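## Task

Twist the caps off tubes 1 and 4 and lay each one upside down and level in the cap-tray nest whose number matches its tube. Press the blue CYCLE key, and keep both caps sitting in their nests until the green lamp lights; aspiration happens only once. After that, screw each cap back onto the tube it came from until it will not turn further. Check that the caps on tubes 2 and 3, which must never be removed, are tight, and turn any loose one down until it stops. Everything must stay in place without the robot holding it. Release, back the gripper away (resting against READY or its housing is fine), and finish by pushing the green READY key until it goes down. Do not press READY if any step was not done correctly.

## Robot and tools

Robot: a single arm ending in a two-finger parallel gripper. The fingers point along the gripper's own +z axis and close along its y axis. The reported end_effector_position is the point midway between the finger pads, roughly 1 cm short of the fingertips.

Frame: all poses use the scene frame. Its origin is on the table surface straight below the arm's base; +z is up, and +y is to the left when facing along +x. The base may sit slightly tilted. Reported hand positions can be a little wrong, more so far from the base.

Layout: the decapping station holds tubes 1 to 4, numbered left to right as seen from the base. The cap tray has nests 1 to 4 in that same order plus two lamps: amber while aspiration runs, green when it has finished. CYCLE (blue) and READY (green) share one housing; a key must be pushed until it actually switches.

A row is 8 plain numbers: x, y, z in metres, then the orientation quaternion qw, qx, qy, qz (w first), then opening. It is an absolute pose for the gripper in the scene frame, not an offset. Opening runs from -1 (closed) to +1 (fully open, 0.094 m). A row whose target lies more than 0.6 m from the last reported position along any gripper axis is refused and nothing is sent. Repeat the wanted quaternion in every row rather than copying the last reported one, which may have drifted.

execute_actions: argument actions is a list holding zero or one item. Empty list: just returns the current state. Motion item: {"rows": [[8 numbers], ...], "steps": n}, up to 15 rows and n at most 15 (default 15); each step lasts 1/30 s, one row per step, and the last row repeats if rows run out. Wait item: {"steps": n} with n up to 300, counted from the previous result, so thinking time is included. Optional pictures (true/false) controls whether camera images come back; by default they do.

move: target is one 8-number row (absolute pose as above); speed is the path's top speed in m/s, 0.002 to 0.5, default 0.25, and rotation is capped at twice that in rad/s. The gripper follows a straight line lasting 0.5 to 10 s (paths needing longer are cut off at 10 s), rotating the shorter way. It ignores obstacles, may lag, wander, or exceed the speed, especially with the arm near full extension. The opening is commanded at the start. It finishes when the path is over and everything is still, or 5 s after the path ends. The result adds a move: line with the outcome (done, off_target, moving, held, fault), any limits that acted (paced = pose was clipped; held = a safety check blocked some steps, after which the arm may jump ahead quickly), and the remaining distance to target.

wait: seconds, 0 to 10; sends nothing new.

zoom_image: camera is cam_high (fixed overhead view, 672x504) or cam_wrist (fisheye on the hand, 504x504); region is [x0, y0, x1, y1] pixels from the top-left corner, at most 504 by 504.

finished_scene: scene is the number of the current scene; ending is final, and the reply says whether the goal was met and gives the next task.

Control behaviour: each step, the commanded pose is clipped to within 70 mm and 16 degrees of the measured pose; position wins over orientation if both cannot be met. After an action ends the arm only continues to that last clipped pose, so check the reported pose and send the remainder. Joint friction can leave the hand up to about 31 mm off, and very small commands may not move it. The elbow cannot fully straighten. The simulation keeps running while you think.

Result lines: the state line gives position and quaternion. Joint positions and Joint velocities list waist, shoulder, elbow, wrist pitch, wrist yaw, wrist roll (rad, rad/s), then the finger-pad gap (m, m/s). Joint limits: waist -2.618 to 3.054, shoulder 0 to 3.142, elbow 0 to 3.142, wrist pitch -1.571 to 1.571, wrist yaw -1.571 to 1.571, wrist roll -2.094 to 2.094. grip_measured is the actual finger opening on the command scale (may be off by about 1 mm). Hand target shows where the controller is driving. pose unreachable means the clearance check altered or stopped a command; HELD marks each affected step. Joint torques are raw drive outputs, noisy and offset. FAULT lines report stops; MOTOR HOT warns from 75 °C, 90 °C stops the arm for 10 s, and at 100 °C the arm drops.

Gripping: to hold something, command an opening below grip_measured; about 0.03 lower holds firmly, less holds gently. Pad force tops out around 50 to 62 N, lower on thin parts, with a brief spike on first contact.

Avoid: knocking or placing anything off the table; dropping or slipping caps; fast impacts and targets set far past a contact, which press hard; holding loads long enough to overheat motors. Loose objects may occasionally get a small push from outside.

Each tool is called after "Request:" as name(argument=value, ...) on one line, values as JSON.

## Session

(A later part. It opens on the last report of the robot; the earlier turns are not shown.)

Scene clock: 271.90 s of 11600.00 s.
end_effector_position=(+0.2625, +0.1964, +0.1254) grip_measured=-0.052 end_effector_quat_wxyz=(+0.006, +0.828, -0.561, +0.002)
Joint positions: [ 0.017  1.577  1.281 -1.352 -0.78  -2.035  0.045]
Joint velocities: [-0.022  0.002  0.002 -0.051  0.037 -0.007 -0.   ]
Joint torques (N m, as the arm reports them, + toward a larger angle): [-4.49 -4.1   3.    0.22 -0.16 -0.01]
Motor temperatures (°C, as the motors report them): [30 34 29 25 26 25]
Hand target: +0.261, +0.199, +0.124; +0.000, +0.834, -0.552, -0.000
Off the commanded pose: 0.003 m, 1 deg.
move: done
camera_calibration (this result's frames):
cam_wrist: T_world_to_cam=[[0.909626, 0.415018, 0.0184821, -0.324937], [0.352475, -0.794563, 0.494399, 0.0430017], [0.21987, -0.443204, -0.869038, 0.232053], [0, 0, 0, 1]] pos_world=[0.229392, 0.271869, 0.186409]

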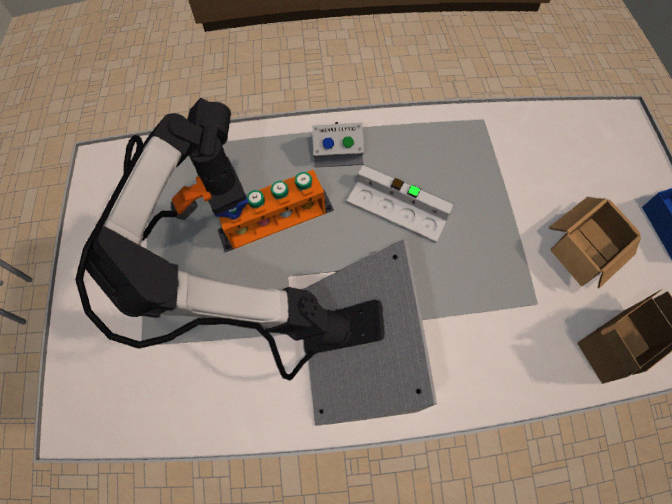

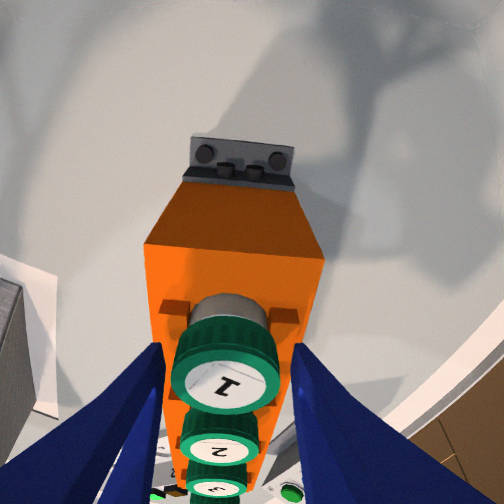

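Request:
execute_actions(actions=[{"rows":[[0.262,0.197,0.125,0,-0.843,0.537,0,-0.12],[0.262,0.197,0.125,0,-0.843,0.537,0,-0.12],[0.262,0.197,0.125,0,-0.843,0.537,0,-0.15],[0.262,0.197,0.125,0,-0.843,0.537,0,-0.2],[0.262,0.197,0.125,0,-0.843,0.537,0,-0.27],[0.262,0.197,0.125,0,-0.843,0.537,0,-0.355]],"steps":13}], pictures=false)

Request:
move(target=[0.2615,0.1975,0.123,0,0.423,0.906,0,-0.355], speed=0.5)

Request:
move(target=[0.262,0.198,0.1225,0,0.883,0.469,0,-0.355], speed=0.35)

Scene clock: 274.20 s of 11600.00 s.
end_effector_position=(+0.2623, +0.1964, +0.1254) grip_measured=-0.321 end_effector_quat_wxyz=(+0.006, +0.840, -0.543, +0.001)
Joint positions: [ 0.017  1.577  1.281 -1.353 -0.78  -2.08   0.032]
Joint velocities: [-0.007  0.002  0.002  0.066 -0.007 -0.022 -0.001]
Joint torques (N m, as the arm reports them, + toward a larger angle): [-5.16 -3.79  3.32  0.17 -0.16 -0.04]
Motor temperatures (°C, as the motors report them): [30 34 29 25 26 25]
Hand target: +0.262, +0.197, +0.125; +0.000, +0.843, -0.537, +0.000
Off the commanded pose: 0.001 m, 1 deg.
Steps of this call (steps 1 to 56: nothing new was sent; steps 57 to 69: all 13 steps of this action). Readings (end_effector_position):
57: (+0.2625, +0.1965, +0.1254)
58: (+0.2625, +0.1965, +0.1254)
60: (+0.2625, +0.1965, +0.1254)
64: (+0.2623, +0.1964, +0.1254)
69: the state above

Scene clock: 278.13 s of 11600.00 s.
end_effector_position=(+0.2612, +0.1978, +0.1238) grip_measured=-0.323 end_effector_quat_wxyz=(-0.007, +0.407, +0.914, +0.001)
Joint positions: [ 0.017  1.582  1.276 -1.356 -0.797  0.743  0.032]
Joint velocities: [-0.007  0.017  0.007 -0.022 -0.007  0.022 -0.001]
Joint torques (N m, as the arm reports them, + toward a larger angle): [-4.64 -4.3   3.24  0.35  0.03  0.43]
Motor temperatures (°C, as the motors report them): [30 34 29 25 26 25]
Hand target: +0.262, +0.198, +0.123; -0.001, +0.422, +0.906, +0.000
Off the commanded pose: 0.001 m, 2 deg.
move: done
camera_calibration (this result's frames):
cam_wrist: T_world_to_cam=[[-0.709309, -0.704255, 0.030106, 0.318588], [-0.600095, 0.625706, 0.498376, 0.0127564], [-0.369821, 0.335436, -0.866438, 0.231242], [0, 0, 0, 1]] pos_world=[0.319151, 0.138819, 0.184408]

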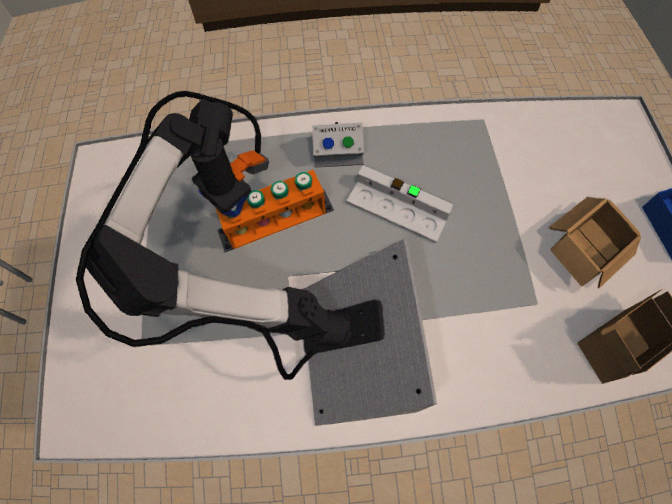

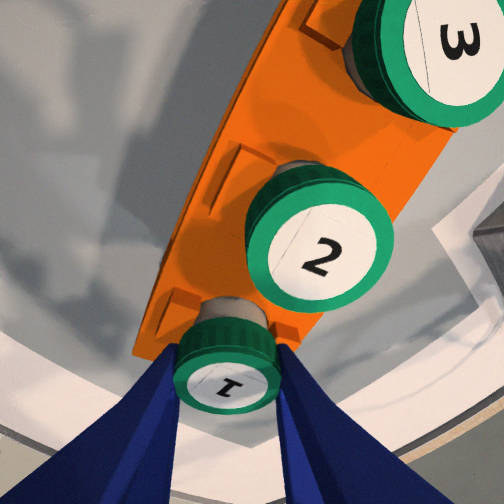

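Scene clock: 280.47 s of 11600.00 s.
end_effector_position=(+0.2621, +0.1977, +0.1233) grip_measured=-0.324 end_effector_quat_wxyz=(+0.003, +0.850, +0.527, -0.005)
Joint positions: [ 0.026  1.574  1.276 -1.343 -0.78   1.958  0.032]
Joint velocities: [-0.017  0.002 -0.012 -0.022 -0.037  0.037 -0.   ]
Joint torques (N m, as the arm reports them, + toward a larger angle): [-5.25 -3.24  3.54  0.09 -0.06  0.97]
Motor temperatures (°C, as the motors report them): [30 34 29 25 26 25]
Hand target: +0.262, +0.198, +0.123; -0.003, +0.882, +0.471, -0.002
Off the commanded pose: 0.001 m, 8 deg.
move: off_target
camera_calibration (this result's frames):
cam_wrist: T_world_to_cam=[[-0.915434, 0.401576, 0.0267948, 0.154942], [0.364888, 0.800023, 0.476257, -0.271126], [0.169817, 0.445758, -0.878898, 0.0695071], [0, 0, 0, 1]] pos_world=[0.228966, 0.123703, 0.186064]

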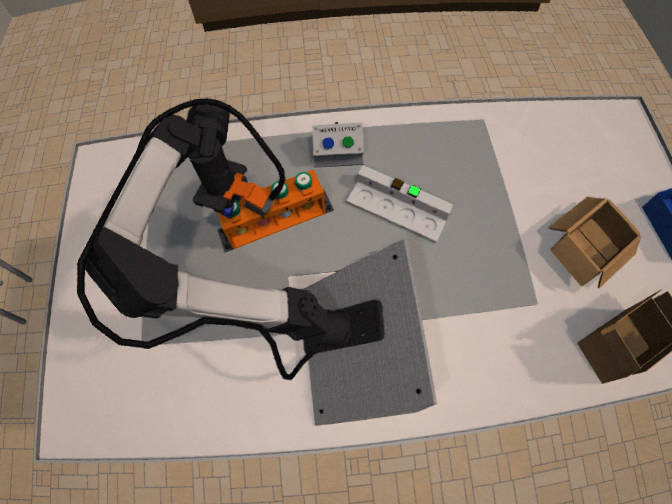

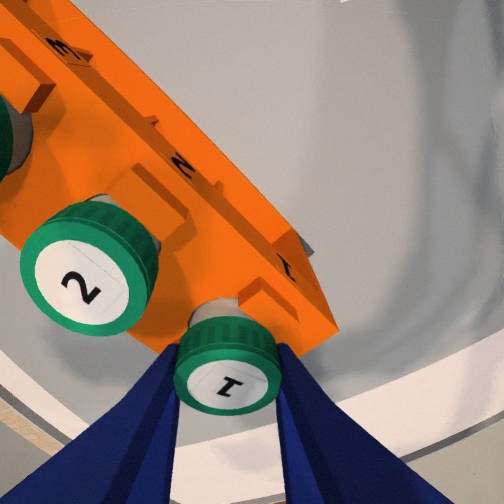

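Request:
execute_actions(actions=[{"rows":[[0.262,0.1977,0.1235,0,0.85,0.527,0,-0.355],[0.262,0.1977,0.1235,0,0.85,0.527,0,-0.355],[0.262,0.1977,0.1235,0,0.85,0.527,0,-0.355],[0.262,0.1977,0.1235,0,0.85,0.527,0,-0.05],[0.262,0.1977,0.1235,0,0.85,0.527,0,-0.05],[0.262,0.1977,0.1235,0,0.85,0.527,0,-0.05],[0.262,0.1977,0.1235,0,0.85,0.527,0,-0.05],[0.262,0.1977,0.127,0,0.85,0.527,0,-0.05],[0.262,0.1977,0.131,0,0.85,0.527,0,-0.05],[0.262,0.1977,0.135,0,0.85,0.527,0,-0.05],[0.262,0.1977,0.139,0,0.85,0.527,0,-0.05],[0.262,0.1977,0.143,0,0.85,0.527,0,-0.05],[0.262,0.1977,0.146,0,0.85,0.527,0,-0.05],[0.262,0.1977,0.149,0,0.85,0.527,0,-0.05]],"steps":15}], pictures=false)

Request:
move(target=[0.277,0.145,0.148,0,0.342,0.94,0,-0.05], speed=0.5)

Request:
move(target=[0.2765,0.148,0.122,0,0.342,0.94,0,-0.05], speed=0.08)

Scene clock: 283.47 s of 11600.00 s.
end_effector_position=(+0.2658, +0.1967, +0.1434) grip_measured=-0.052 end_effector_quat_wxyz=(+0.011, +0.849, +0.529, +0.009)
Joint positions: [-0.031  1.574  1.328 -1.407 -0.781  1.904  0.045]
Joint velocities: [-0.222 -0.012  0.286 -0.3    0.007 -0.227 -0.   ]
Joint torques (N m, as the arm reports them, + toward a larger angle): [-5.13 -2.12  4.76 -0.03  0.01 -0.04]
Motor temperatures (°C, as the motors report them): [30 34 29 25 26 26]
Hand target: +0.262, +0.198, +0.149; +0.001, +0.850, +0.527, +0.002
Off the commanded pose: 0.007 m, 2 deg.
Steps of this call (steps 1 to 75: nothing new was sent; steps 76 to 90: all 15 steps of this action). Readings (end_effector_position):
76: (+0.2621, +0.1978, +0.1233)
77: (+0.2621, +0.1978, +0.1233)
79: (+0.2621, +0.1979, +0.1233)
83: (+0.2623, +0.1977, +0.1234)
90: the state above

Scene clock: 286.00 s of 11600.00 s.
end_effector_position=(+0.2766, +0.1507, +0.1492) grip_measured=-0.052 end_effector_quat_wxyz=(+0.003, +0.339, +0.941, +0.003)
Joint positions: [-0.158  1.699  1.333 -1.439 -0.769  0.374  0.045]
Joint velocities: [ 0.002 -0.007  0.012 -0.066  0.037 -0.051  0.   ]
Joint torques (N m, as the arm reports them, + toward a larger angle): [-6.26 -2.22  4.06  0.22  0.03 -0.05]
Motor temperatures (°C, as the motors report them): [30 33 29 25 26 25]
Hand target: +0.277, +0.145, +0.148; +0.000, +0.342, +0.940, -0.000
Off the commanded pose: 0.006 m, 1 deg.
move: done
camera_calibration (this result's frames):
cam_wrist: T_world_to_cam=[[-0.600179, -0.799645, 0.0187929, 0.281436], [-0.694979, 0.532964, 0.482653, 0.0813746], [-0.395967, 0.276618, -0.87561, 0.292227], [0, 0, 0, 1]] pos_world=[0.341178, 0.100844, 0.211312]

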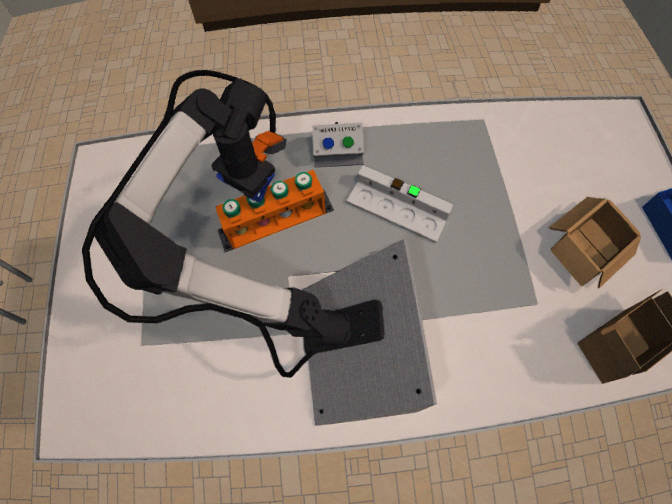

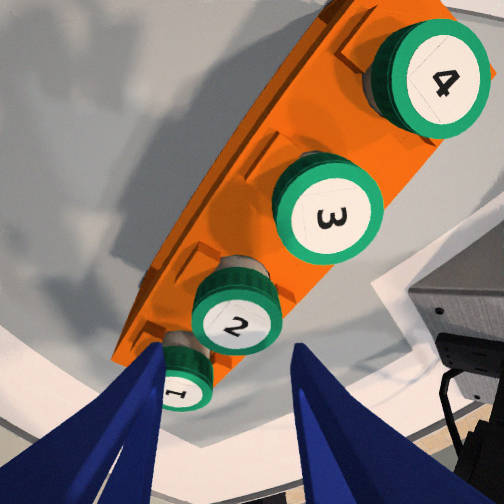

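Scene clock: 286.93 s of 11600.00 s.
end_effector_position=(+0.2774, +0.1467, +0.1247) grip_measured=-0.052 end_effector_quat_wxyz=(-0.002, +0.343, +0.939, -0.003)
Joint positions: [-0.102  1.699  1.259 -1.328 -0.769  0.445  0.045]
Joint velocities: [ 0.007 -0.007 -0.007  0.007 -0.081 -0.007 -0.   ]
Joint torques (N m, as the arm reports them, + toward a larger angle): [-4.79 -4.13  2.89  0.35 -0.04  0.1 ]
Motor temperatures (°C, as the motors report them): [30 33 29 25 26 25]
Hand target: +0.277, +0.148, +0.122; -0.000, +0.342, +0.940, +0.000
Off the commanded pose: 0.003 m, 0 deg.
move: done
camera_calibration (this result's frames):
cam_wrist: T_world_to_cam=[[-0.605542, -0.795099, 0.0337187, 0.278066], [-0.684384, 0.541909, 0.487804, 0.0909969], [-0.406125, 0.27231, -0.872302, 0.275257], [0, 0, 0, 1]] pos_world=[0.342446, 0.0968228, 0.186342]

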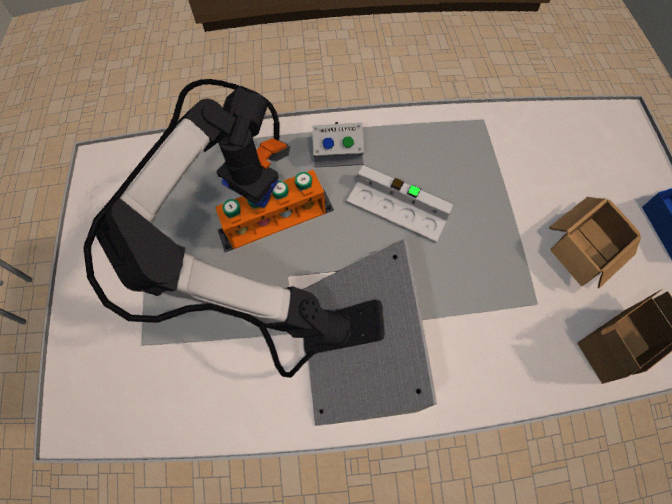

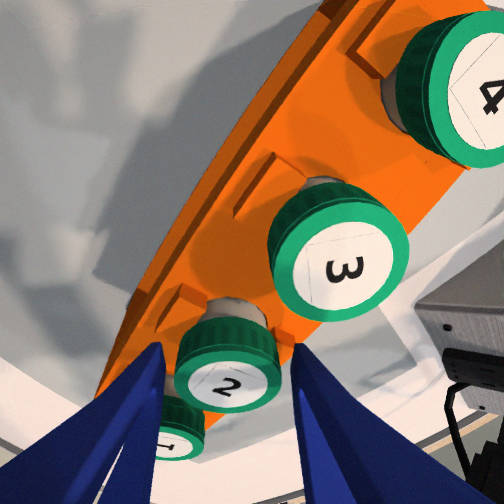

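Request:
execute_actions(actions=[{"rows":[[0.2774,0.147,0.1245,0,0.342,0.94,0,-0.15],[0.2774,0.147,0.1245,0,0.342,0.94,0,-0.22],[0.2774,0.147,0.1245,0,0.342,0.94,0,-0.29],[0.2774,0.147,0.1245,0,0.342,0.94,0,-0.355],[0.2774,0.147,0.1245,0,0.342,0.94,0,-0.355],[0.2774,0.147,0.1245,0,0.342,0.94,0,-0.355],[0.2774,0.147,0.1245,0,0.342,0.94,0,-0.355],[0.2774,0.147,0.1245,0,0.342,0.94,0,-0.355],[0.2774,0.147,0.1245,0,0.358,0.934,0,-0.355],[0.2774,0.147,0.1245,0,0.375,0.927,0,-0.355],[0.2774,0.147,0.1245,0,0.391,0.921,0,-0.355],[0.2774,0.147,0.1245,0,0.407,0.914,0,-0.355],[0.2774,0.147,0.1245,0,0.423,0.906,0,-0.355]],"steps":15}], pictures=false)

Request:
execute_actions(actions=[{"steps":8}], pictures=false)

Scene clock: 289.07 s of 11600.00 s.
end_effector_position=(+0.2777, +0.1465, +0.1247) grip_measured=-0.324 end_effector_quat_wxyz=(-0.001, +0.387, +0.922, -0.003)
Joint positions: [-0.102  1.699  1.259 -1.326 -0.769  0.542  0.032]
Joint velocities: [-0.002  0.002 -0.002 -0.081  0.095  0.418 -0.   ]
Joint torques (N m, as the arm reports them, + toward a larger angle): [-5.71 -3.54  3.86  0.17 -0.05  0.15]
Motor temperatures (°C, as the motors report them): [30 33 29 25 26 25]
Hand target: +0.277, +0.147, +0.125; -0.002, +0.422, +0.907, +0.001
Off the commanded pose: 0.001 m, 5 deg.
Steps of this call (steps 1 to 49: nothing new was sent; steps 50 to 64: all 15 steps of this action). Readings (end_effector_position):
50: (+0.2778, +0.1466, +0.1247)
51: (+0.2778, +0.1466, +0.1247)
53: (+0.2777, +0.1465, +0.1247)
57: (+0.2777, +0.1465, +0.1247)
64: the state above

Scene clock: 289.33 s of 11600.00 s.
end_effector_position=(+0.2777, +0.1465, +0.1247) grip_measured=-0.324 end_effector_quat_wxyz=(-0.001, +0.410, +0.912, -0.003)
Joint positions: [-0.102  1.699  1.259 -1.326 -0.769  0.592  0.032]
Joint velocities: [-0.002  0.012 -0.007  0.022  0.022  0.11  -0.001]
Joint torques (N m, as the arm reports them, + toward a larger angle): [-5.64 -3.56  3.84  0.2  -0.04  0.14]
Motor temperatures (°C, as the motors report them): [30 33 29 25 26 25]
Hand target: +0.277, +0.147, +0.125; -0.002, +0.422, +0.907, +0.001
Off the commanded pose: 0.001 m, 2 deg.
Steps of this call (steps 1 to 8: nothing new was sent). Readings (end_effector_position):
1: (+0.2777, +0.1465, +0.1247)
2: (+0.2777, +0.1465, +0.1247)
4: (+0.2777, +0.1465, +0.1247)
8: the state above

Request:
move(target=[0.2774,0.147,0.124,0,0.537,0.843,0,-0.355], speed=0.3)

Scene clock: 290.90 s of 11600.00 s.
end_effector_position=(+0.2777, +0.1463, +0.1247) grip_measured=-0.324 end_effector_quat_wxyz=(-0.000, +0.465, +0.885, -0.004)
Joint positions: [-0.102  1.699  1.259 -1.326 -0.767  0.715  0.032]
Joint velocities: [-0.007  0.002 -0.012 -0.081 -0.037 -0.037 -0.001]
Joint torques (N m, as the arm reports them, + toward a larger angle): [-5.67 -3.19  4.02  0.12 -0.08  1.27]
Motor temperatures (°C, as the motors report them): [30 33 29 25 26 25]
Hand target: +0.277, +0.147, +0.124; -0.005, +0.533, +0.846, +0.001
Off the commanded pose: 0.001 m, 10 deg.
move: off_target
camera_calibration (this result's frames):
cam_wrist: T_world_to_cam=[[-0.794522, -0.606258, 0.0344424, 0.302676], [-0.517442, 0.705627, 0.484091, 0.0215766], [-0.317787, 0.366799, -0.87434, 0.237391], [0, 0, 0, 1]] pos_world=[0.327087, 0.0812004, 0.18669]

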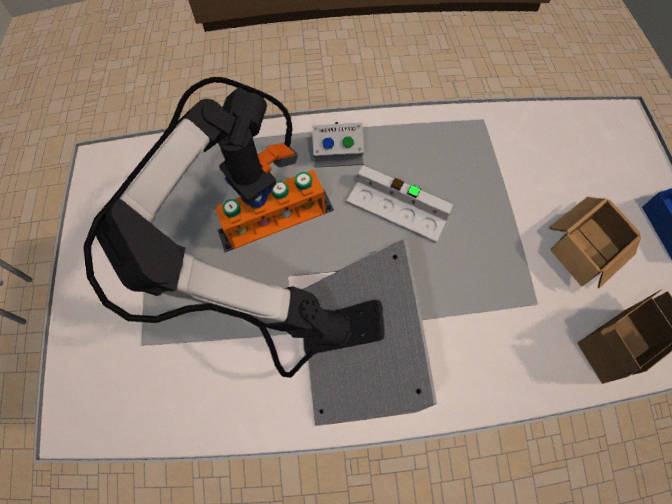

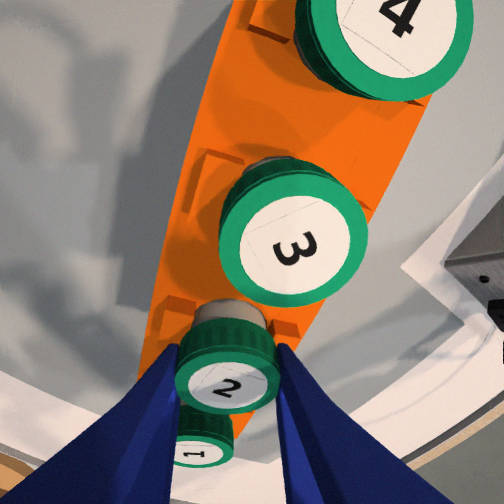

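Request:
execute_actions(actions=[{"rows":[[0.2775,0.1465,0.1247,0,0.465,0.885,0,-0.355],[0.2775,0.1465,0.1247,0,0.465,0.885,0,-0.355],[0.2775,0.1465,0.1247,0,0.465,0.885,0,-0.355],[0.2775,0.1465,0.1247,0,0.465,0.885,0,-0.05],[0.2775,0.1465,0.1247,0,0.465,0.885,0,-0.05],[0.2775,0.1465,0.1247,0,0.465,0.885,0,-0.05],[0.2775,0.1465,0.1247,0,0.465,0.885,0,-0.05],[0.2775,0.1465,0.128,0,0.465,0.885,0,-0.05],[0.2775,0.1465,0.132,0,0.465,0.885,0,-0.05],[0.2775,0.1465,0.136,0,0.465,0.885,0,-0.05],[0.2775,0.1465,0.140,0,0.465,0.885,0,-0.05],[0.2775,0.1465,0.144,0,0.465,0.885,0,-0.05],[0.2775,0.1465,0.147,0,0.465,0.885,0,-0.05],[0.2775,0.1465,0.149,0,0.465,0.885,0,-0.05]],"steps":15}], pictures=false)

Request:
move(target=[0.2925,0.0945,0.148,0,0.216,0.976,0,-0.05], speed=0.3)

Request:
move(target=[0.292,0.0975,0.122,0,0.216,0.976,0,-0.05], speed=0.08)

Scene clock: 294.13 s of 11600.00 s.
end_effector_position=(+0.2812, +0.1460, +0.1436) grip_measured=-0.052 end_effector_quat_wxyz=(+0.012, +0.463, +0.886, +0.003)
Joint positions: [-0.15   1.699  1.31  -1.385 -0.767  0.67   0.045]
Joint velocities: [-0.198  0.012  0.261 -0.227 -0.037 -0.242 -0.   ]
Joint torques (N m, as the arm reports them, + toward a larger angle): [-5.61 -2.45  4.79  0.02  0.04 -0.07]
Motor temperatures (°C, as the motors report them): [30 33 29 25 26 26]
Hand target: +0.277, +0.147, +0.149; +0.001, +0.465, +0.885, +0.000
Off the commanded pose: 0.007 m, 1 deg.
Steps of this call (steps 1 to 82: nothing new was sent; steps 83 to 97: all 15 steps of this action). Readings (end_effector_position):
83: (+0.2777, +0.1462, +0.1247)
84: (+0.2777, +0.1462, +0.1247)
86: (+0.2777, +0.1463, +0.1247)
90: (+0.2777, +0.1463, +0.1247)
97: the state above

Scene clock: 296.10 s of 11600.00 s.
end_effector_position=(+0.2875, +0.0999, +0.1462) grip_measured=-0.052 end_effector_quat_wxyz=(-0.005, +0.222, +0.975, +0.005)
Joint positions: [-0.257  1.842  1.337 -1.414 -0.742 -0.017  0.045]
Joint velocities: [ 0.002 -0.012 -0.007  0.051 -0.007 -0.022 -0.001]
Joint torques (N m, as the arm reports them, + toward a larger angle): [-6.67 -2.57  5.53  0.28  0.03 -0.03]
Motor temperatures (°C, as the motors report them): [30 33 29 25 26 26]
Hand target: +0.292, +0.094, +0.148; +0.000, +0.216, +0.976, -0.000
Off the commanded pose: 0.008 m, 1 deg.
move: done
camera_calibration (this result's frames):
cam_wrist: T_world_to_cam=[[-0.389259, -0.920942, 0.0185393, 0.198921], [-0.795968, 0.346429, 0.496409, 0.163116], [-0.463586, 0.178475, -0.867891, 0.336141], [0, 0, 0, 1]] pos_world=[0.363097, 0.0666935, 0.207073]

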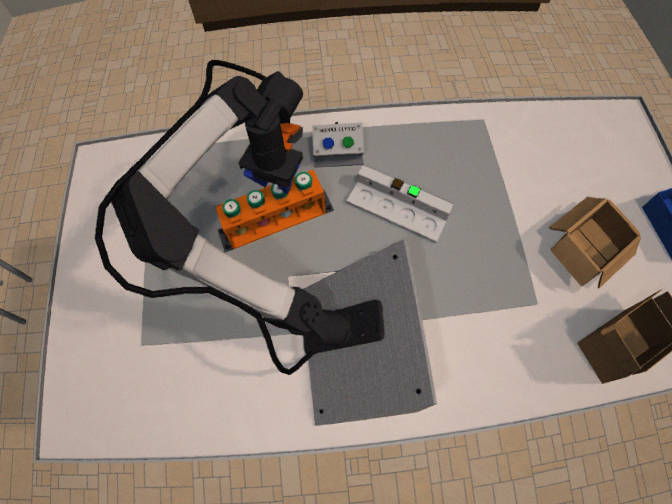

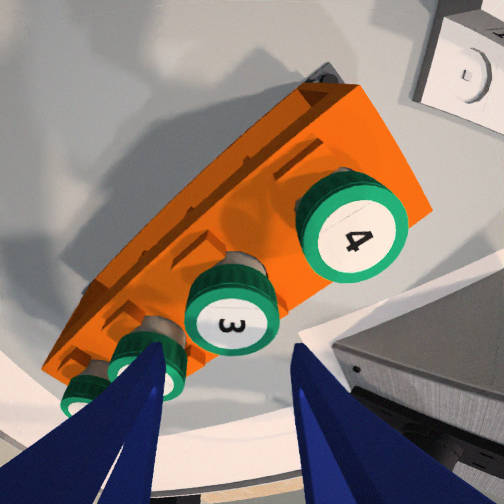

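Scene clock: 297.03 s of 11600.00 s.
end_effector_position=(+0.2925, +0.0964, +0.1254) grip_measured=-0.052 end_effector_quat_wxyz=(-0.002, +0.216, +0.976, -0.004)
Joint positions: [-0.208  1.842  1.28  -1.301 -0.742  0.041  0.045]
Joint velocities: [ 0.002  0.002  0.007  0.007 -0.022 -0.037 -0.   ]
Joint torques (N m, as the arm reports them, + toward a larger angle): [-5.47 -4.29  2.92  0.39 -0.11  0.12]
Motor temperatures (°C, as the motors report them): [30 33 29 25 26 26]
Hand target: +0.292, +0.098, +0.122; -0.000, +0.216, +0.976, +0.000
Off the commanded pose: 0.004 m, 0 deg.
move: done
camera_calibration (this result's frames):
cam_wrist: T_world_to_cam=[[-0.376212, -0.925901, 0.0342433, 0.192665], [-0.801943, 0.343911, 0.48848, 0.181646], [-0.46406, 0.156311, -0.871903, 0.32374], [0, 0, 0, 1]] pos_world=[0.368388, 0.0653141, 0.186942]

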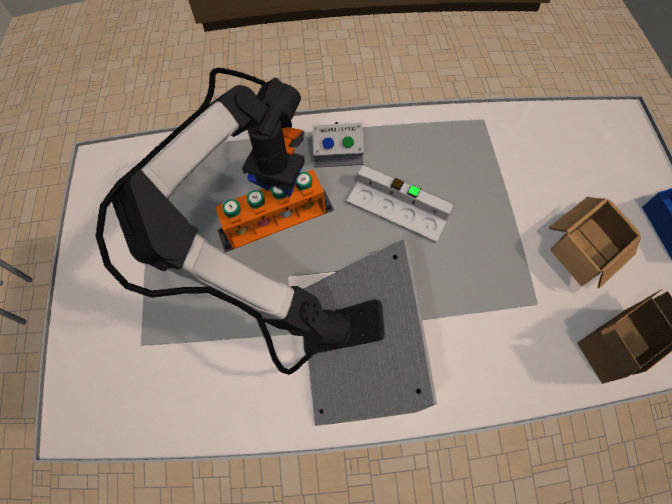

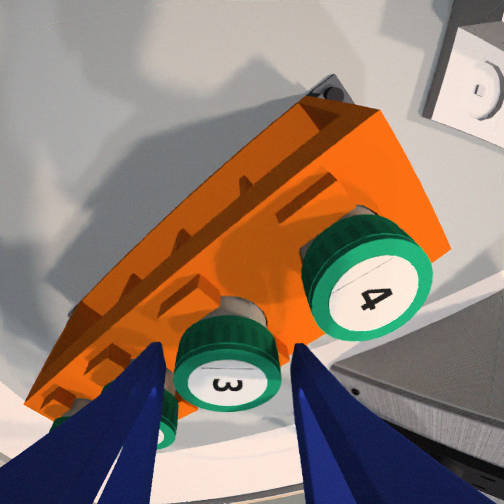

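Request:
execute_actions(actions=[{"rows":[[0.2925,0.0964,0.125,0,0.216,0.976,0,-0.15],[0.2925,0.0964,0.125,0,0.216,0.976,0,-0.22],[0.2925,0.0964,0.125,0,0.216,0.976,0,-0.29],[0.2925,0.0964,0.125,0,0.216,0.976,0,-0.36]],"steps":9}], pictures=false)

Request:
move(target=[0.2925,0.0964,0.125,0,0.326,0.946,0,-0.36], speed=0.3)

Scene clock: 298.23 s of 11600.00 s.
end_effector_position=(+0.2929, +0.0963, +0.1254) grip_measured=-0.325 end_effector_quat_wxyz=(-0.001, +0.215, +0.977, -0.004)
Joint positions: [-0.208  1.842  1.28  -1.299 -0.743  0.042  0.032]
Joint velocities: [-0.012 -0.012 -0.007  0.022  0.125 -0.022  0.   ]
Joint torques (N m, as the arm reports them, + toward a larger angle): [-6.23 -4.04  3.8   0.22 -0.08  0.02]
Motor temperatures (°C, as the motors report them): [30 33 29 25 26 26]
Hand target: +0.292, +0.096, +0.125; +0.000, +0.216, +0.976, -0.000
Off the commanded pose: 0.001 m, 0 deg.
Steps of this call (steps 1 to 27: nothing new was sent; steps 28 to 36: all 9 steps of this action). Readings (end_effector_position):
28: (+0.2929, +0.0962, +0.1254)
29: (+0.2929, +0.0962, +0.1254)
31: (+0.2929, +0.0963, +0.1254)
35: (+0.2929, +0.0963, +0.1254)
36: the state above

Scene clock: 299.43 s of 11600.00 s.
end_effector_position=(+0.2929, +0.0963, +0.1254) grip_measured=-0.325 end_effector_quat_wxyz=(-0.001, +0.316, +0.949, -0.004)
Joint positions: [-0.208  1.842  1.28  -1.299 -0.743  0.252  0.032]
Joint velocities: [-0.017 -0.007 -0.022  0.066 -0.022  0.11  -0.001]
Joint torques (N m, as the arm reports them, + toward a larger angle): [-6.33 -4.07  3.76  0.21 -0.07  0.12]
Motor temperatures (°C, as the motors report them): [30 33 29 25 26 26]
Hand target: +0.293, +0.096, +0.125; -0.000, +0.326, +0.945, -0.000
Off the commanded pose: 0.001 m, 1 deg.
move: done
camera_calibration (this result's frames):
cam_wrist: T_world_to_cam=[[-0.560446, -0.827499, 0.0338397, 0.237262], [-0.71431, 0.503656, 0.485892, 0.141258], [-0.419119, 0.248145, -0.873363, 0.302107], [0, 0, 0, 1]] pos_world=[0.360493, 0.0502221, 0.187185]

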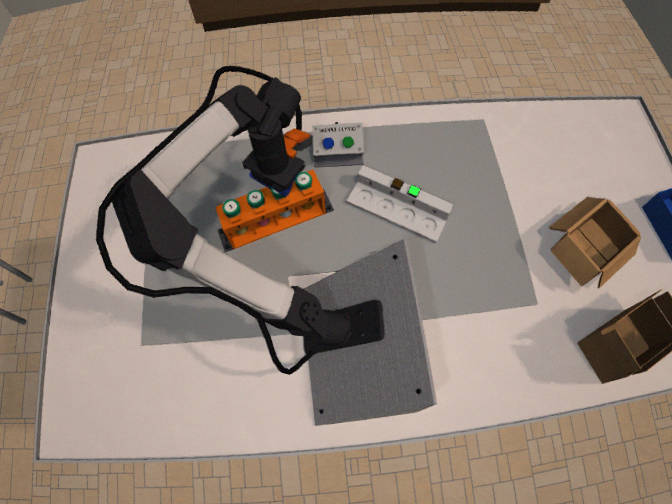

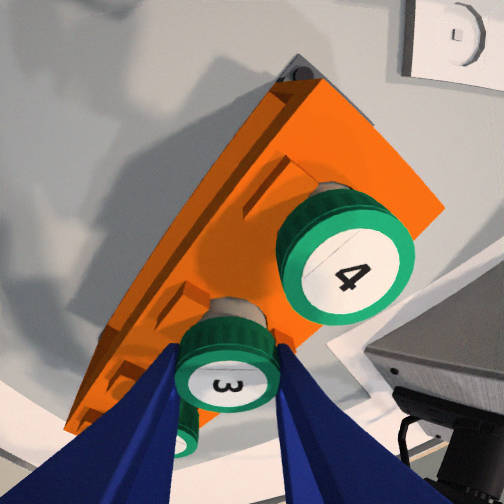

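Request:
execute_actions(actions=[{"rows":[[0.2925,0.0964,0.125,0,0.342,0.94,0,-0.36],[0.2925,0.0964,0.125,0,0.358,0.934,0,-0.36],[0.2925,0.0964,0.125,0,0.375,0.927,0,-0.36],[0.2925,0.0964,0.125,0,0.391,0.921,0,-0.36],[0.2925,0.0964,0.125,0,0.407,0.914,0,-0.36],[0.2925,0.0964,0.125,0,0.423,0.906,0,-0.36]],"steps":15}], pictures=false)

Scene clock: 300.83 s of 11600.00 s.
end_effector_position=(+0.2930, +0.0962, +0.1254) grip_measured=-0.325 end_effector_quat_wxyz=(-0.000, +0.344, +0.939, -0.004)
Joint positions: [-0.208  1.842  1.28  -1.299 -0.742  0.311  0.032]
Joint velocities: [-0.002  0.012 -0.012  0.007 -0.007  0.051 -0.   ]
Joint torques (N m, as the arm reports them, + toward a larger angle): [-6.39 -3.45  4.25  0.09 -0.12  1.26]
Motor temperatures (°C, as the motors report them): [30 33 29 25 26 26]
Hand target: +0.293, +0.096, +0.125; -0.004, +0.419, +0.908, +0.002
Off the commanded pose: 0.001 m, 10 deg.
Steps of this call (steps 1 to 27: nothing new was sent; steps 28 to 42: all 15 steps of this action). Readings (end_effector_position):
28: (+0.2929, +0.0963, +0.1254)
29: (+0.2929, +0.0963, +0.1254)
31: (+0.2929, +0.0963, +0.1254)
35: (+0.2929, +0.0962, +0.1254)
42: the state above

Request:
execute_actions(actions=[])

Scene clock: 305.50 s of 11600.00 s.
end_effector_position=(+0.2930, +0.0962, +0.1254) grip_measured=-0.325 end_effector_quat_wxyz=(-0.000, +0.344, +0.939, -0.004)
Joint positions: [-0.208  1.842  1.28  -1.299 -0.742  0.311  0.032]
Joint velocities: [ 0.012 -0.012  0.007 -0.007  0.022  0.022  0.   ]
Joint torques (N m, as the arm reports them, + toward a larger angle): [-6.37 -3.51  4.27  0.1  -0.09  1.26]
Motor temperatures (°C, as the motors report them): [30 33 29 25 26 26]
Hand target: +0.293, +0.096, +0.125; -0.004, +0.419, +0.908, +0.002
Off the commanded pose: 0.001 m, 10 deg.
Steps of this call (steps 1 to 140: nothing new was sent). Readings (end_effector_position):
1: (+0.2930, +0.0962, +0.1254)
2: (+0.2930, +0.0962, +0.1254)
4: (+0.2930, +0.0962, +0.1254)
8: (+0.2930, +0.0962, +0.1254)
140: the state above
camera_calibration (this result's frames):
cam_wrist: T_world_to_cam=[[-0.607979, -0.793225, 0.033995, 0.24784], [-0.683951, 0.545008, 0.48495, 0.128647], [-0.403202, 0.271589, -0.873881, 0.295333], [0, 0, 0, 1]] pos_world=[0.357749, 0.0462697, 0.187273]

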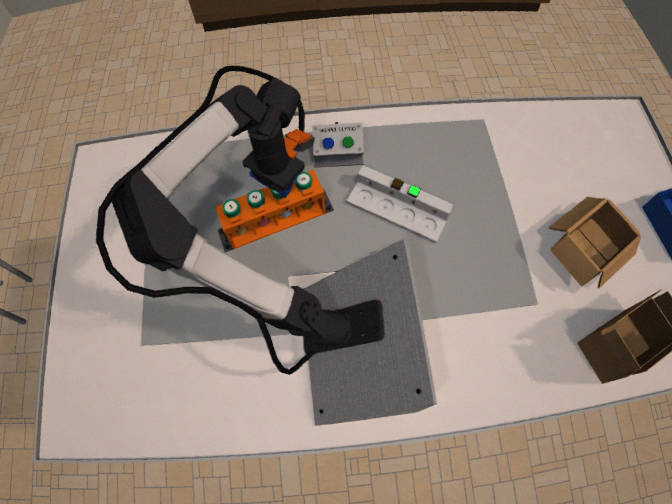

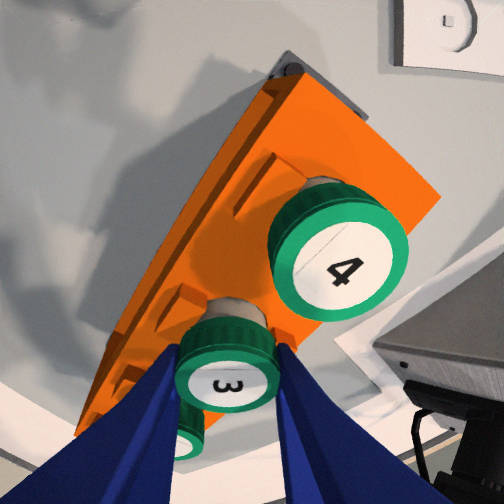

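Request:
execute_actions(actions=[{"rows":[[0.293,0.0962,0.1254,0,0.355,0.935,0,-0.36],[0.293,0.0962,0.1254,0,0.355,0.935,0,-0.36],[0.293,0.0962,0.1254,0,0.355,0.935,0,-0.36],[0.293,0.0962,0.1254,0,0.355,0.935,0,-0.05]],"steps":12}], pictures=false)

Request:
move(target=[0.293,0.096,0.155,0,0.35,0.937,0,-0.05], speed=0.15)

Request:
move(target=[0.40,-0.04,0.145,0.123,0.339,0.932,0.045,-1], speed=0.25)

Request:
move(target=[0.424,-0.062,0.105,0.123,0.339,0.932,0.045,-1], speed=0.15)

Scene clock: 307.97 s of 11600.00 s.
end_effector_position=(+0.2930, +0.0961, +0.1254) grip_measured=-0.052 end_effector_quat_wxyz=(-0.000, +0.346, +0.938, -0.004)
Joint positions: [-0.208  1.842  1.28  -1.299 -0.742  0.316  0.045]
Joint velocities: [-0.012  0.002 -0.012  0.051  0.007  0.081  0.   ]
Joint torques (N m, as the arm reports them, + toward a larger angle): [-6.42 -3.89  3.98  0.22 -0.06  0.12]
Motor temperatures (°C, as the motors report them): [30 33 29 25 26 26]
Hand target: +0.293, +0.096, +0.125; -0.000, +0.355, +0.935, -0.000
Off the commanded pose: 0.000 m, 1 deg.
Steps of this call (steps 1 to 62: nothing new was sent; steps 63 to 74: all 12 steps of this action). Readings (end_effector_position):
63: (+0.2930, +0.0961, +0.1254)
64: (+0.2930, +0.0961, +0.1254)
66: (+0.2930, +0.0961, +0.1254)
70: (+0.2930, +0.0961, +0.1254)
74: the state above

Scene clock: 309.13 s of 11600.00 s.
end_effector_position=(+0.2929, +0.0998, +0.1538) grip_measured=-0.052 end_effector_quat_wxyz=(+0.006, +0.346, +0.938, +0.004)
Joint positions: [-0.269  1.842  1.365 -1.421 -0.74   0.247  0.045]
Joint velocities: [-0.007  0.002 -0.017 -0.022  0.037 -0.022  0.001]
Joint torques (N m, as the arm reports them, + toward a larger angle): [-6.58 -2.41  5.45  0.05  0.08 -0.03]
Motor temperatures (°C, as the motors report them): [30 33 29 25 26 26]
Hand target: +0.293, +0.096, +0.155; +0.000, +0.350, +0.937, -0.000
Off the commanded pose: 0.004 m, 1 deg.
move: done
camera_calibration (this result's frames):
cam_wrist: T_world_to_cam=[[-0.612347, -0.790443, 0.0151974, 0.253533], [-0.689567, 0.543404, 0.478759, 0.115543], [-0.38669, 0.282687, -0.877815, 0.313833], [0, 0, 0, 1]] pos_world=[0.356281, 0.0489007, 0.216317]

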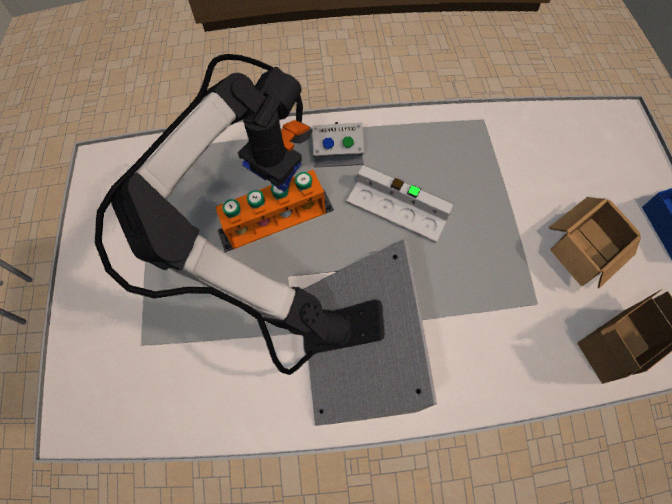

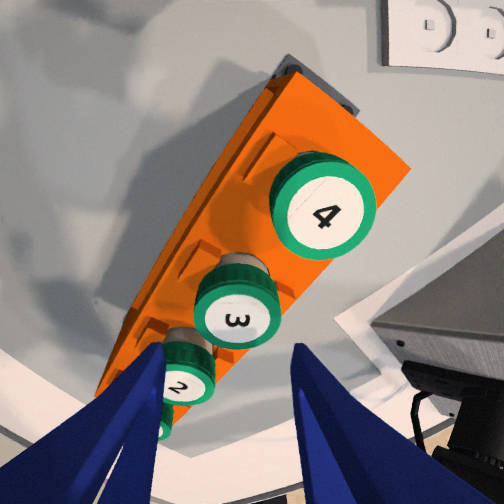

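Scene clock: 310.47 s of 11600.00 s.
end_effector_position=(+0.3928, -0.0390, +0.1425) grip_measured=-0.997 end_effector_quat_wxyz=(+0.113, +0.342, +0.932, +0.038)
Joint positions: [-0.417  2.271  1.561 -1.042 -0.795  0.241  0.   ]
Joint velocities: [ 0.002 -0.002 -0.012 -0.051  0.037  0.037 -0.002]
Joint torques (N m, as the arm reports them, + toward a larger angle): [-7.92 -5.83  6.05  0.84 -0.18  0.11]
Motor temperatures (°C, as the motors report them): [31 33 30 25 26 26]
Hand target: +0.400, -0.041, +0.146; +0.124, +0.339, +0.932, +0.043
Off the commanded pose: 0.008 m, 1 deg.
move: done
camera_calibration (this result's frames):
cam_wrist: T_world_to_cam=[[-0.5984, -0.793165, -0.113164, 0.217882], [-0.780144, 0.544668, 0.307753, 0.325267], [-0.182462, 0.272444, -0.944713, 0.310676], [0, 0, 0, 1]] pos_world=[0.440823, -0.0889884, 0.218054]

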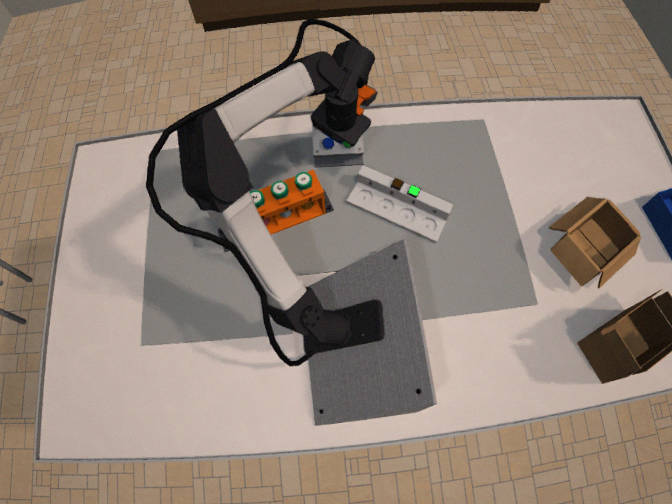

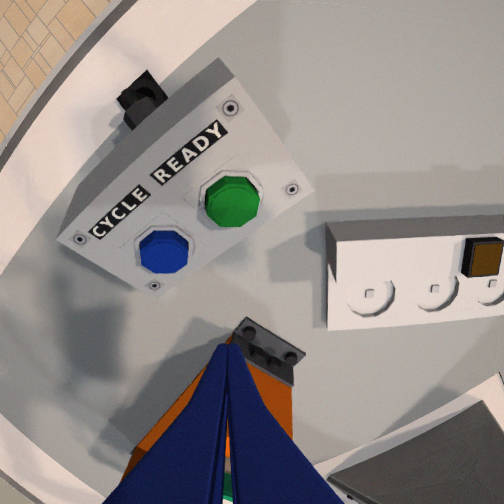

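Scene clock: 311.43 s of 11600.00 s.
end_effector_position=(+0.4163, -0.0630, +0.1042) grip_measured=-0.997 end_effector_quat_wxyz=(+0.115, +0.345, +0.931, +0.040)
Joint positions: [-0.37   2.393  1.584 -0.888 -0.806  0.319  0.   ]
Joint velocities: [ 0.017 -0.002  0.007 -0.007 -0.051  0.037 -0.001]
Joint torques (N m, as the arm reports them, + toward a larger angle): [-7.75 -6.69  6.01  0.85 -0.14  0.1 ]
Motor temperatures (°C, as the motors report them): [31 33 30 25 26 26]
Hand target: +0.424, -0.062, +0.105; +0.123, +0.339, +0.932, +0.045
Off the commanded pose: 0.008 m, 1 deg.
move: done
camera_calibration (this result's frames):
cam_wrist: T_world_to_cam=[[-0.602494, -0.789113, -0.119593, 0.211293], [-0.778692, 0.548326, 0.304922, 0.368393], [-0.175042, 0.276839, -0.944839, 0.282573], [0, 0, 0, 1]] pos_world=[0.46363, -0.113493, 0.179924]

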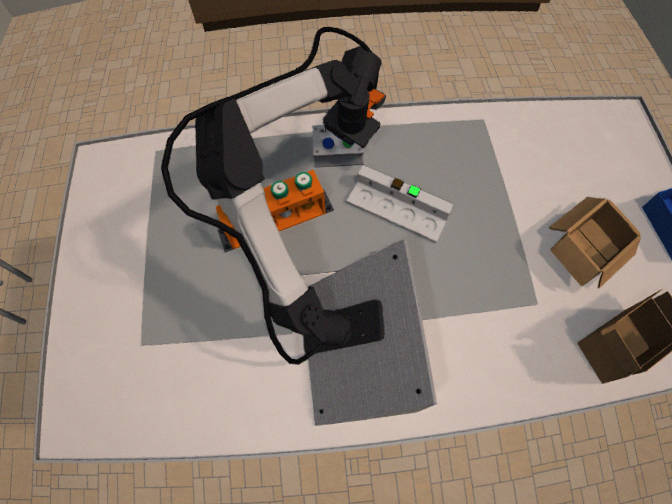

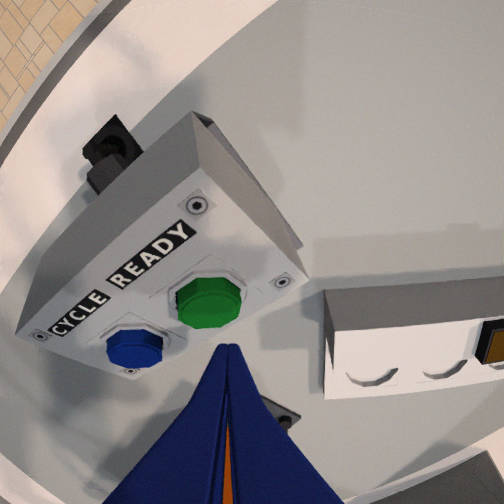

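Need more x (and slightly more y).

Request:
move(target=[0.433,-0.059,0.103,0.123,0.339,0.932,0.045,-1], speed=0.08)

Scene clock: 312.87 s of 11600.00 s.
end_effector_position=(+0.4277, -0.0568, +0.1076) grip_measured=-0.997 end_effector_quat_wxyz=(+0.123, +0.338, +0.932, +0.040)
Joint positions: [-0.354  2.393  1.617 -0.883 -0.808  0.343  0.   ]
Joint velocities: [ 0.007  0.012 -0.002  0.037  0.007 -0.022 -0.   ]
Joint torques (N m, as the arm reports them, + toward a larger angle): [-7.82 -5.65  5.99  0.84 -0.13  0.15]
Motor temperatures (°C, as the motors report them): [31 33 30 25 26 26]
Hand target: +0.433, -0.059, +0.103; +0.123, +0.339, +0.932, +0.045
Off the commanded pose: 0.007 m, 1 deg.
move: done
camera_calibration (this result's frames):
cam_wrist: T_world_to_cam=[[-0.591153, -0.797365, -0.121439, 0.218305], [-0.789432, 0.541139, 0.289769, 0.378709], [-0.165337, 0.267166, -0.949361, 0.28179], [0, 0, 0, 1]] pos_world=[0.474607, -0.10615, 0.184293]

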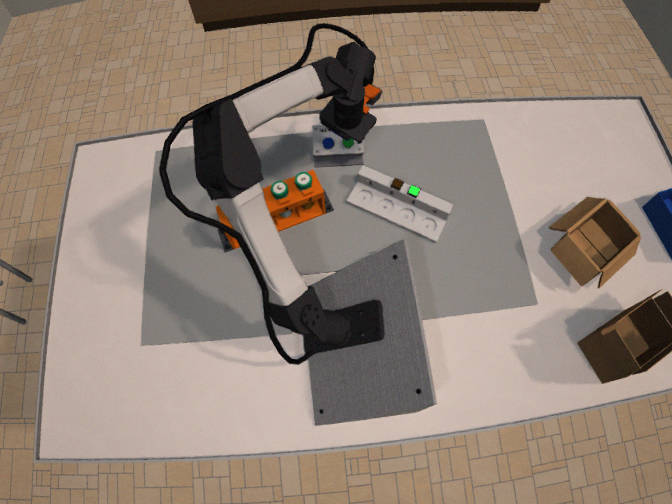

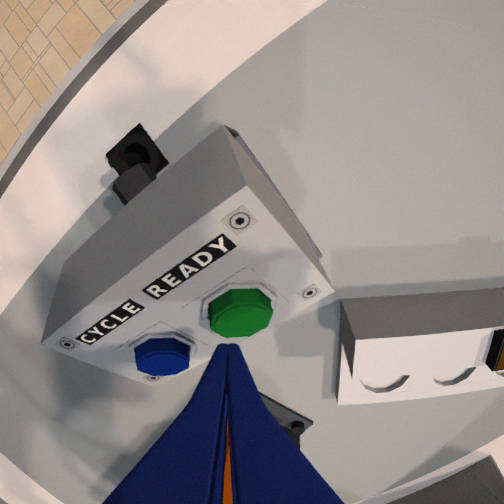

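Request:
move(target=[0.432,-0.063,0.087,0.123,0.339,0.932,0.045,-1], speed=0.04)

Scene clock: 314.53 s of 11600.00 s.
end_effector_position=(+0.4334, -0.0623, +0.0948) grip_measured=-0.997 end_effector_quat_wxyz=(+0.127, +0.335, +0.933, +0.039)
Joint positions: [-0.338  2.416  1.602 -0.815 -0.809  0.369  0.   ]
Joint velocities: [ 0.012  0.017 -0.017 -0.051 -0.007 -0.037 -0.   ]
Joint torques (N m, as the arm reports them, + toward a larger angle): [-7.87 -6.65  3.76  0.89 -0.15  0.09]
Motor temperatures (°C, as the motors report them): [31 33 30 25 26 26]
Hand target: +0.432, -0.063, +0.087; +0.123, +0.339, +0.932, +0.045
Off the commanded pose: 0.008 m, 1 deg.
move: done
camera_calibration (this result's frames):
cam_wrist: T_world_to_cam=[[-0.58455, -0.802139, -0.121958, 0.212656], [-0.795552, 0.537125, 0.280348, 0.393108], [-0.159371, 0.260901, -0.952119, 0.269343], [0, 0, 0, 1]] pos_world=[0.479971, -0.11084, 0.172175]

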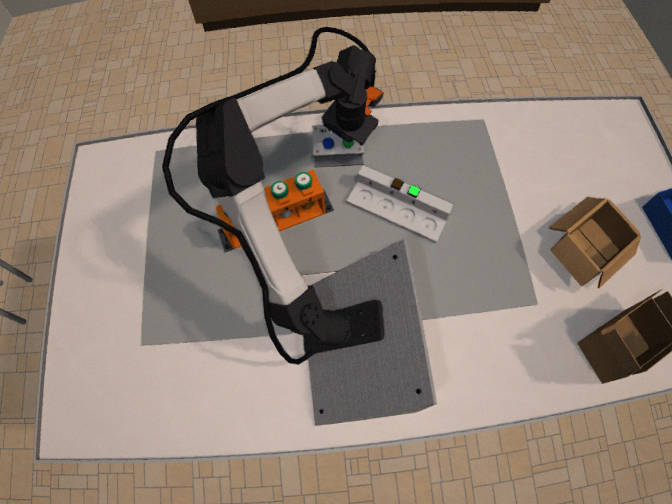

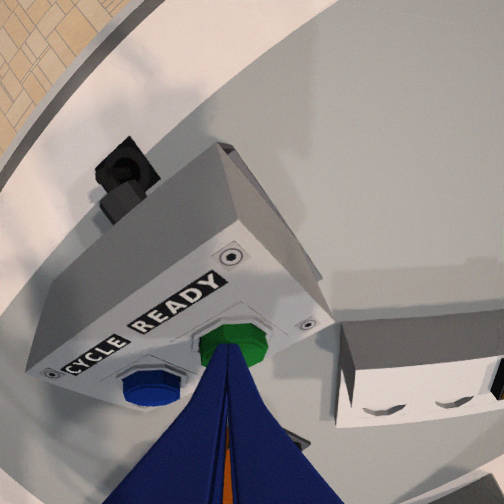

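Request:
move(target=[0.430,-0.062,0.073,0.123,0.339,0.932,0.045,-1], speed=0.03)

Scene clock: 316.03 s of 11600.00 s.
end_effector_position=(+0.4344, -0.0641, +0.0886) grip_measured=-0.997 end_effector_quat_wxyz=(+0.135, +0.337, +0.931, +0.047)
Joint positions: [-0.334  2.415  1.565 -0.752 -0.824  0.398  0.   ]
Joint velocities: [-0.012  0.007 -0.012 -0.022  0.022 -0.051  0.   ]
Joint torques (N m, as the arm reports them, + toward a larger angle): no reading
Motor temperatures (°C, as the motors report them): [31 34 30 25 26 26]
move: unfinished (the scene ended)
camera_calibration (this result's frames):
cam_wrist: T_world_to_cam=[[-0.585259, -0.798244, -0.142403, 0.213373], [-0.798749, 0.537342, 0.270672, 0.39889], [-0.139543, 0.272158, -0.952081, 0.256186], [0, 0, 0, 1]] pos_world=[0.47924, -0.11374, 0.166326]
The task's run has ended: the event that ends the task has happened. This ends this scene only. If you have not yet called finished_scene for this scene, call it to go on to the next scene.

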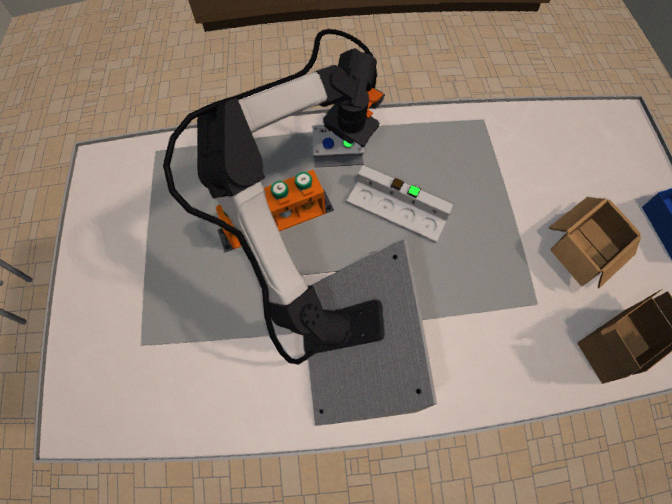

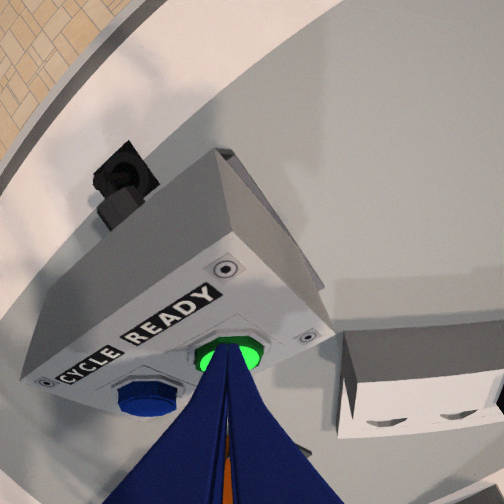

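Request:
finished_scene(scene=1)

The scene is finished: the task was done.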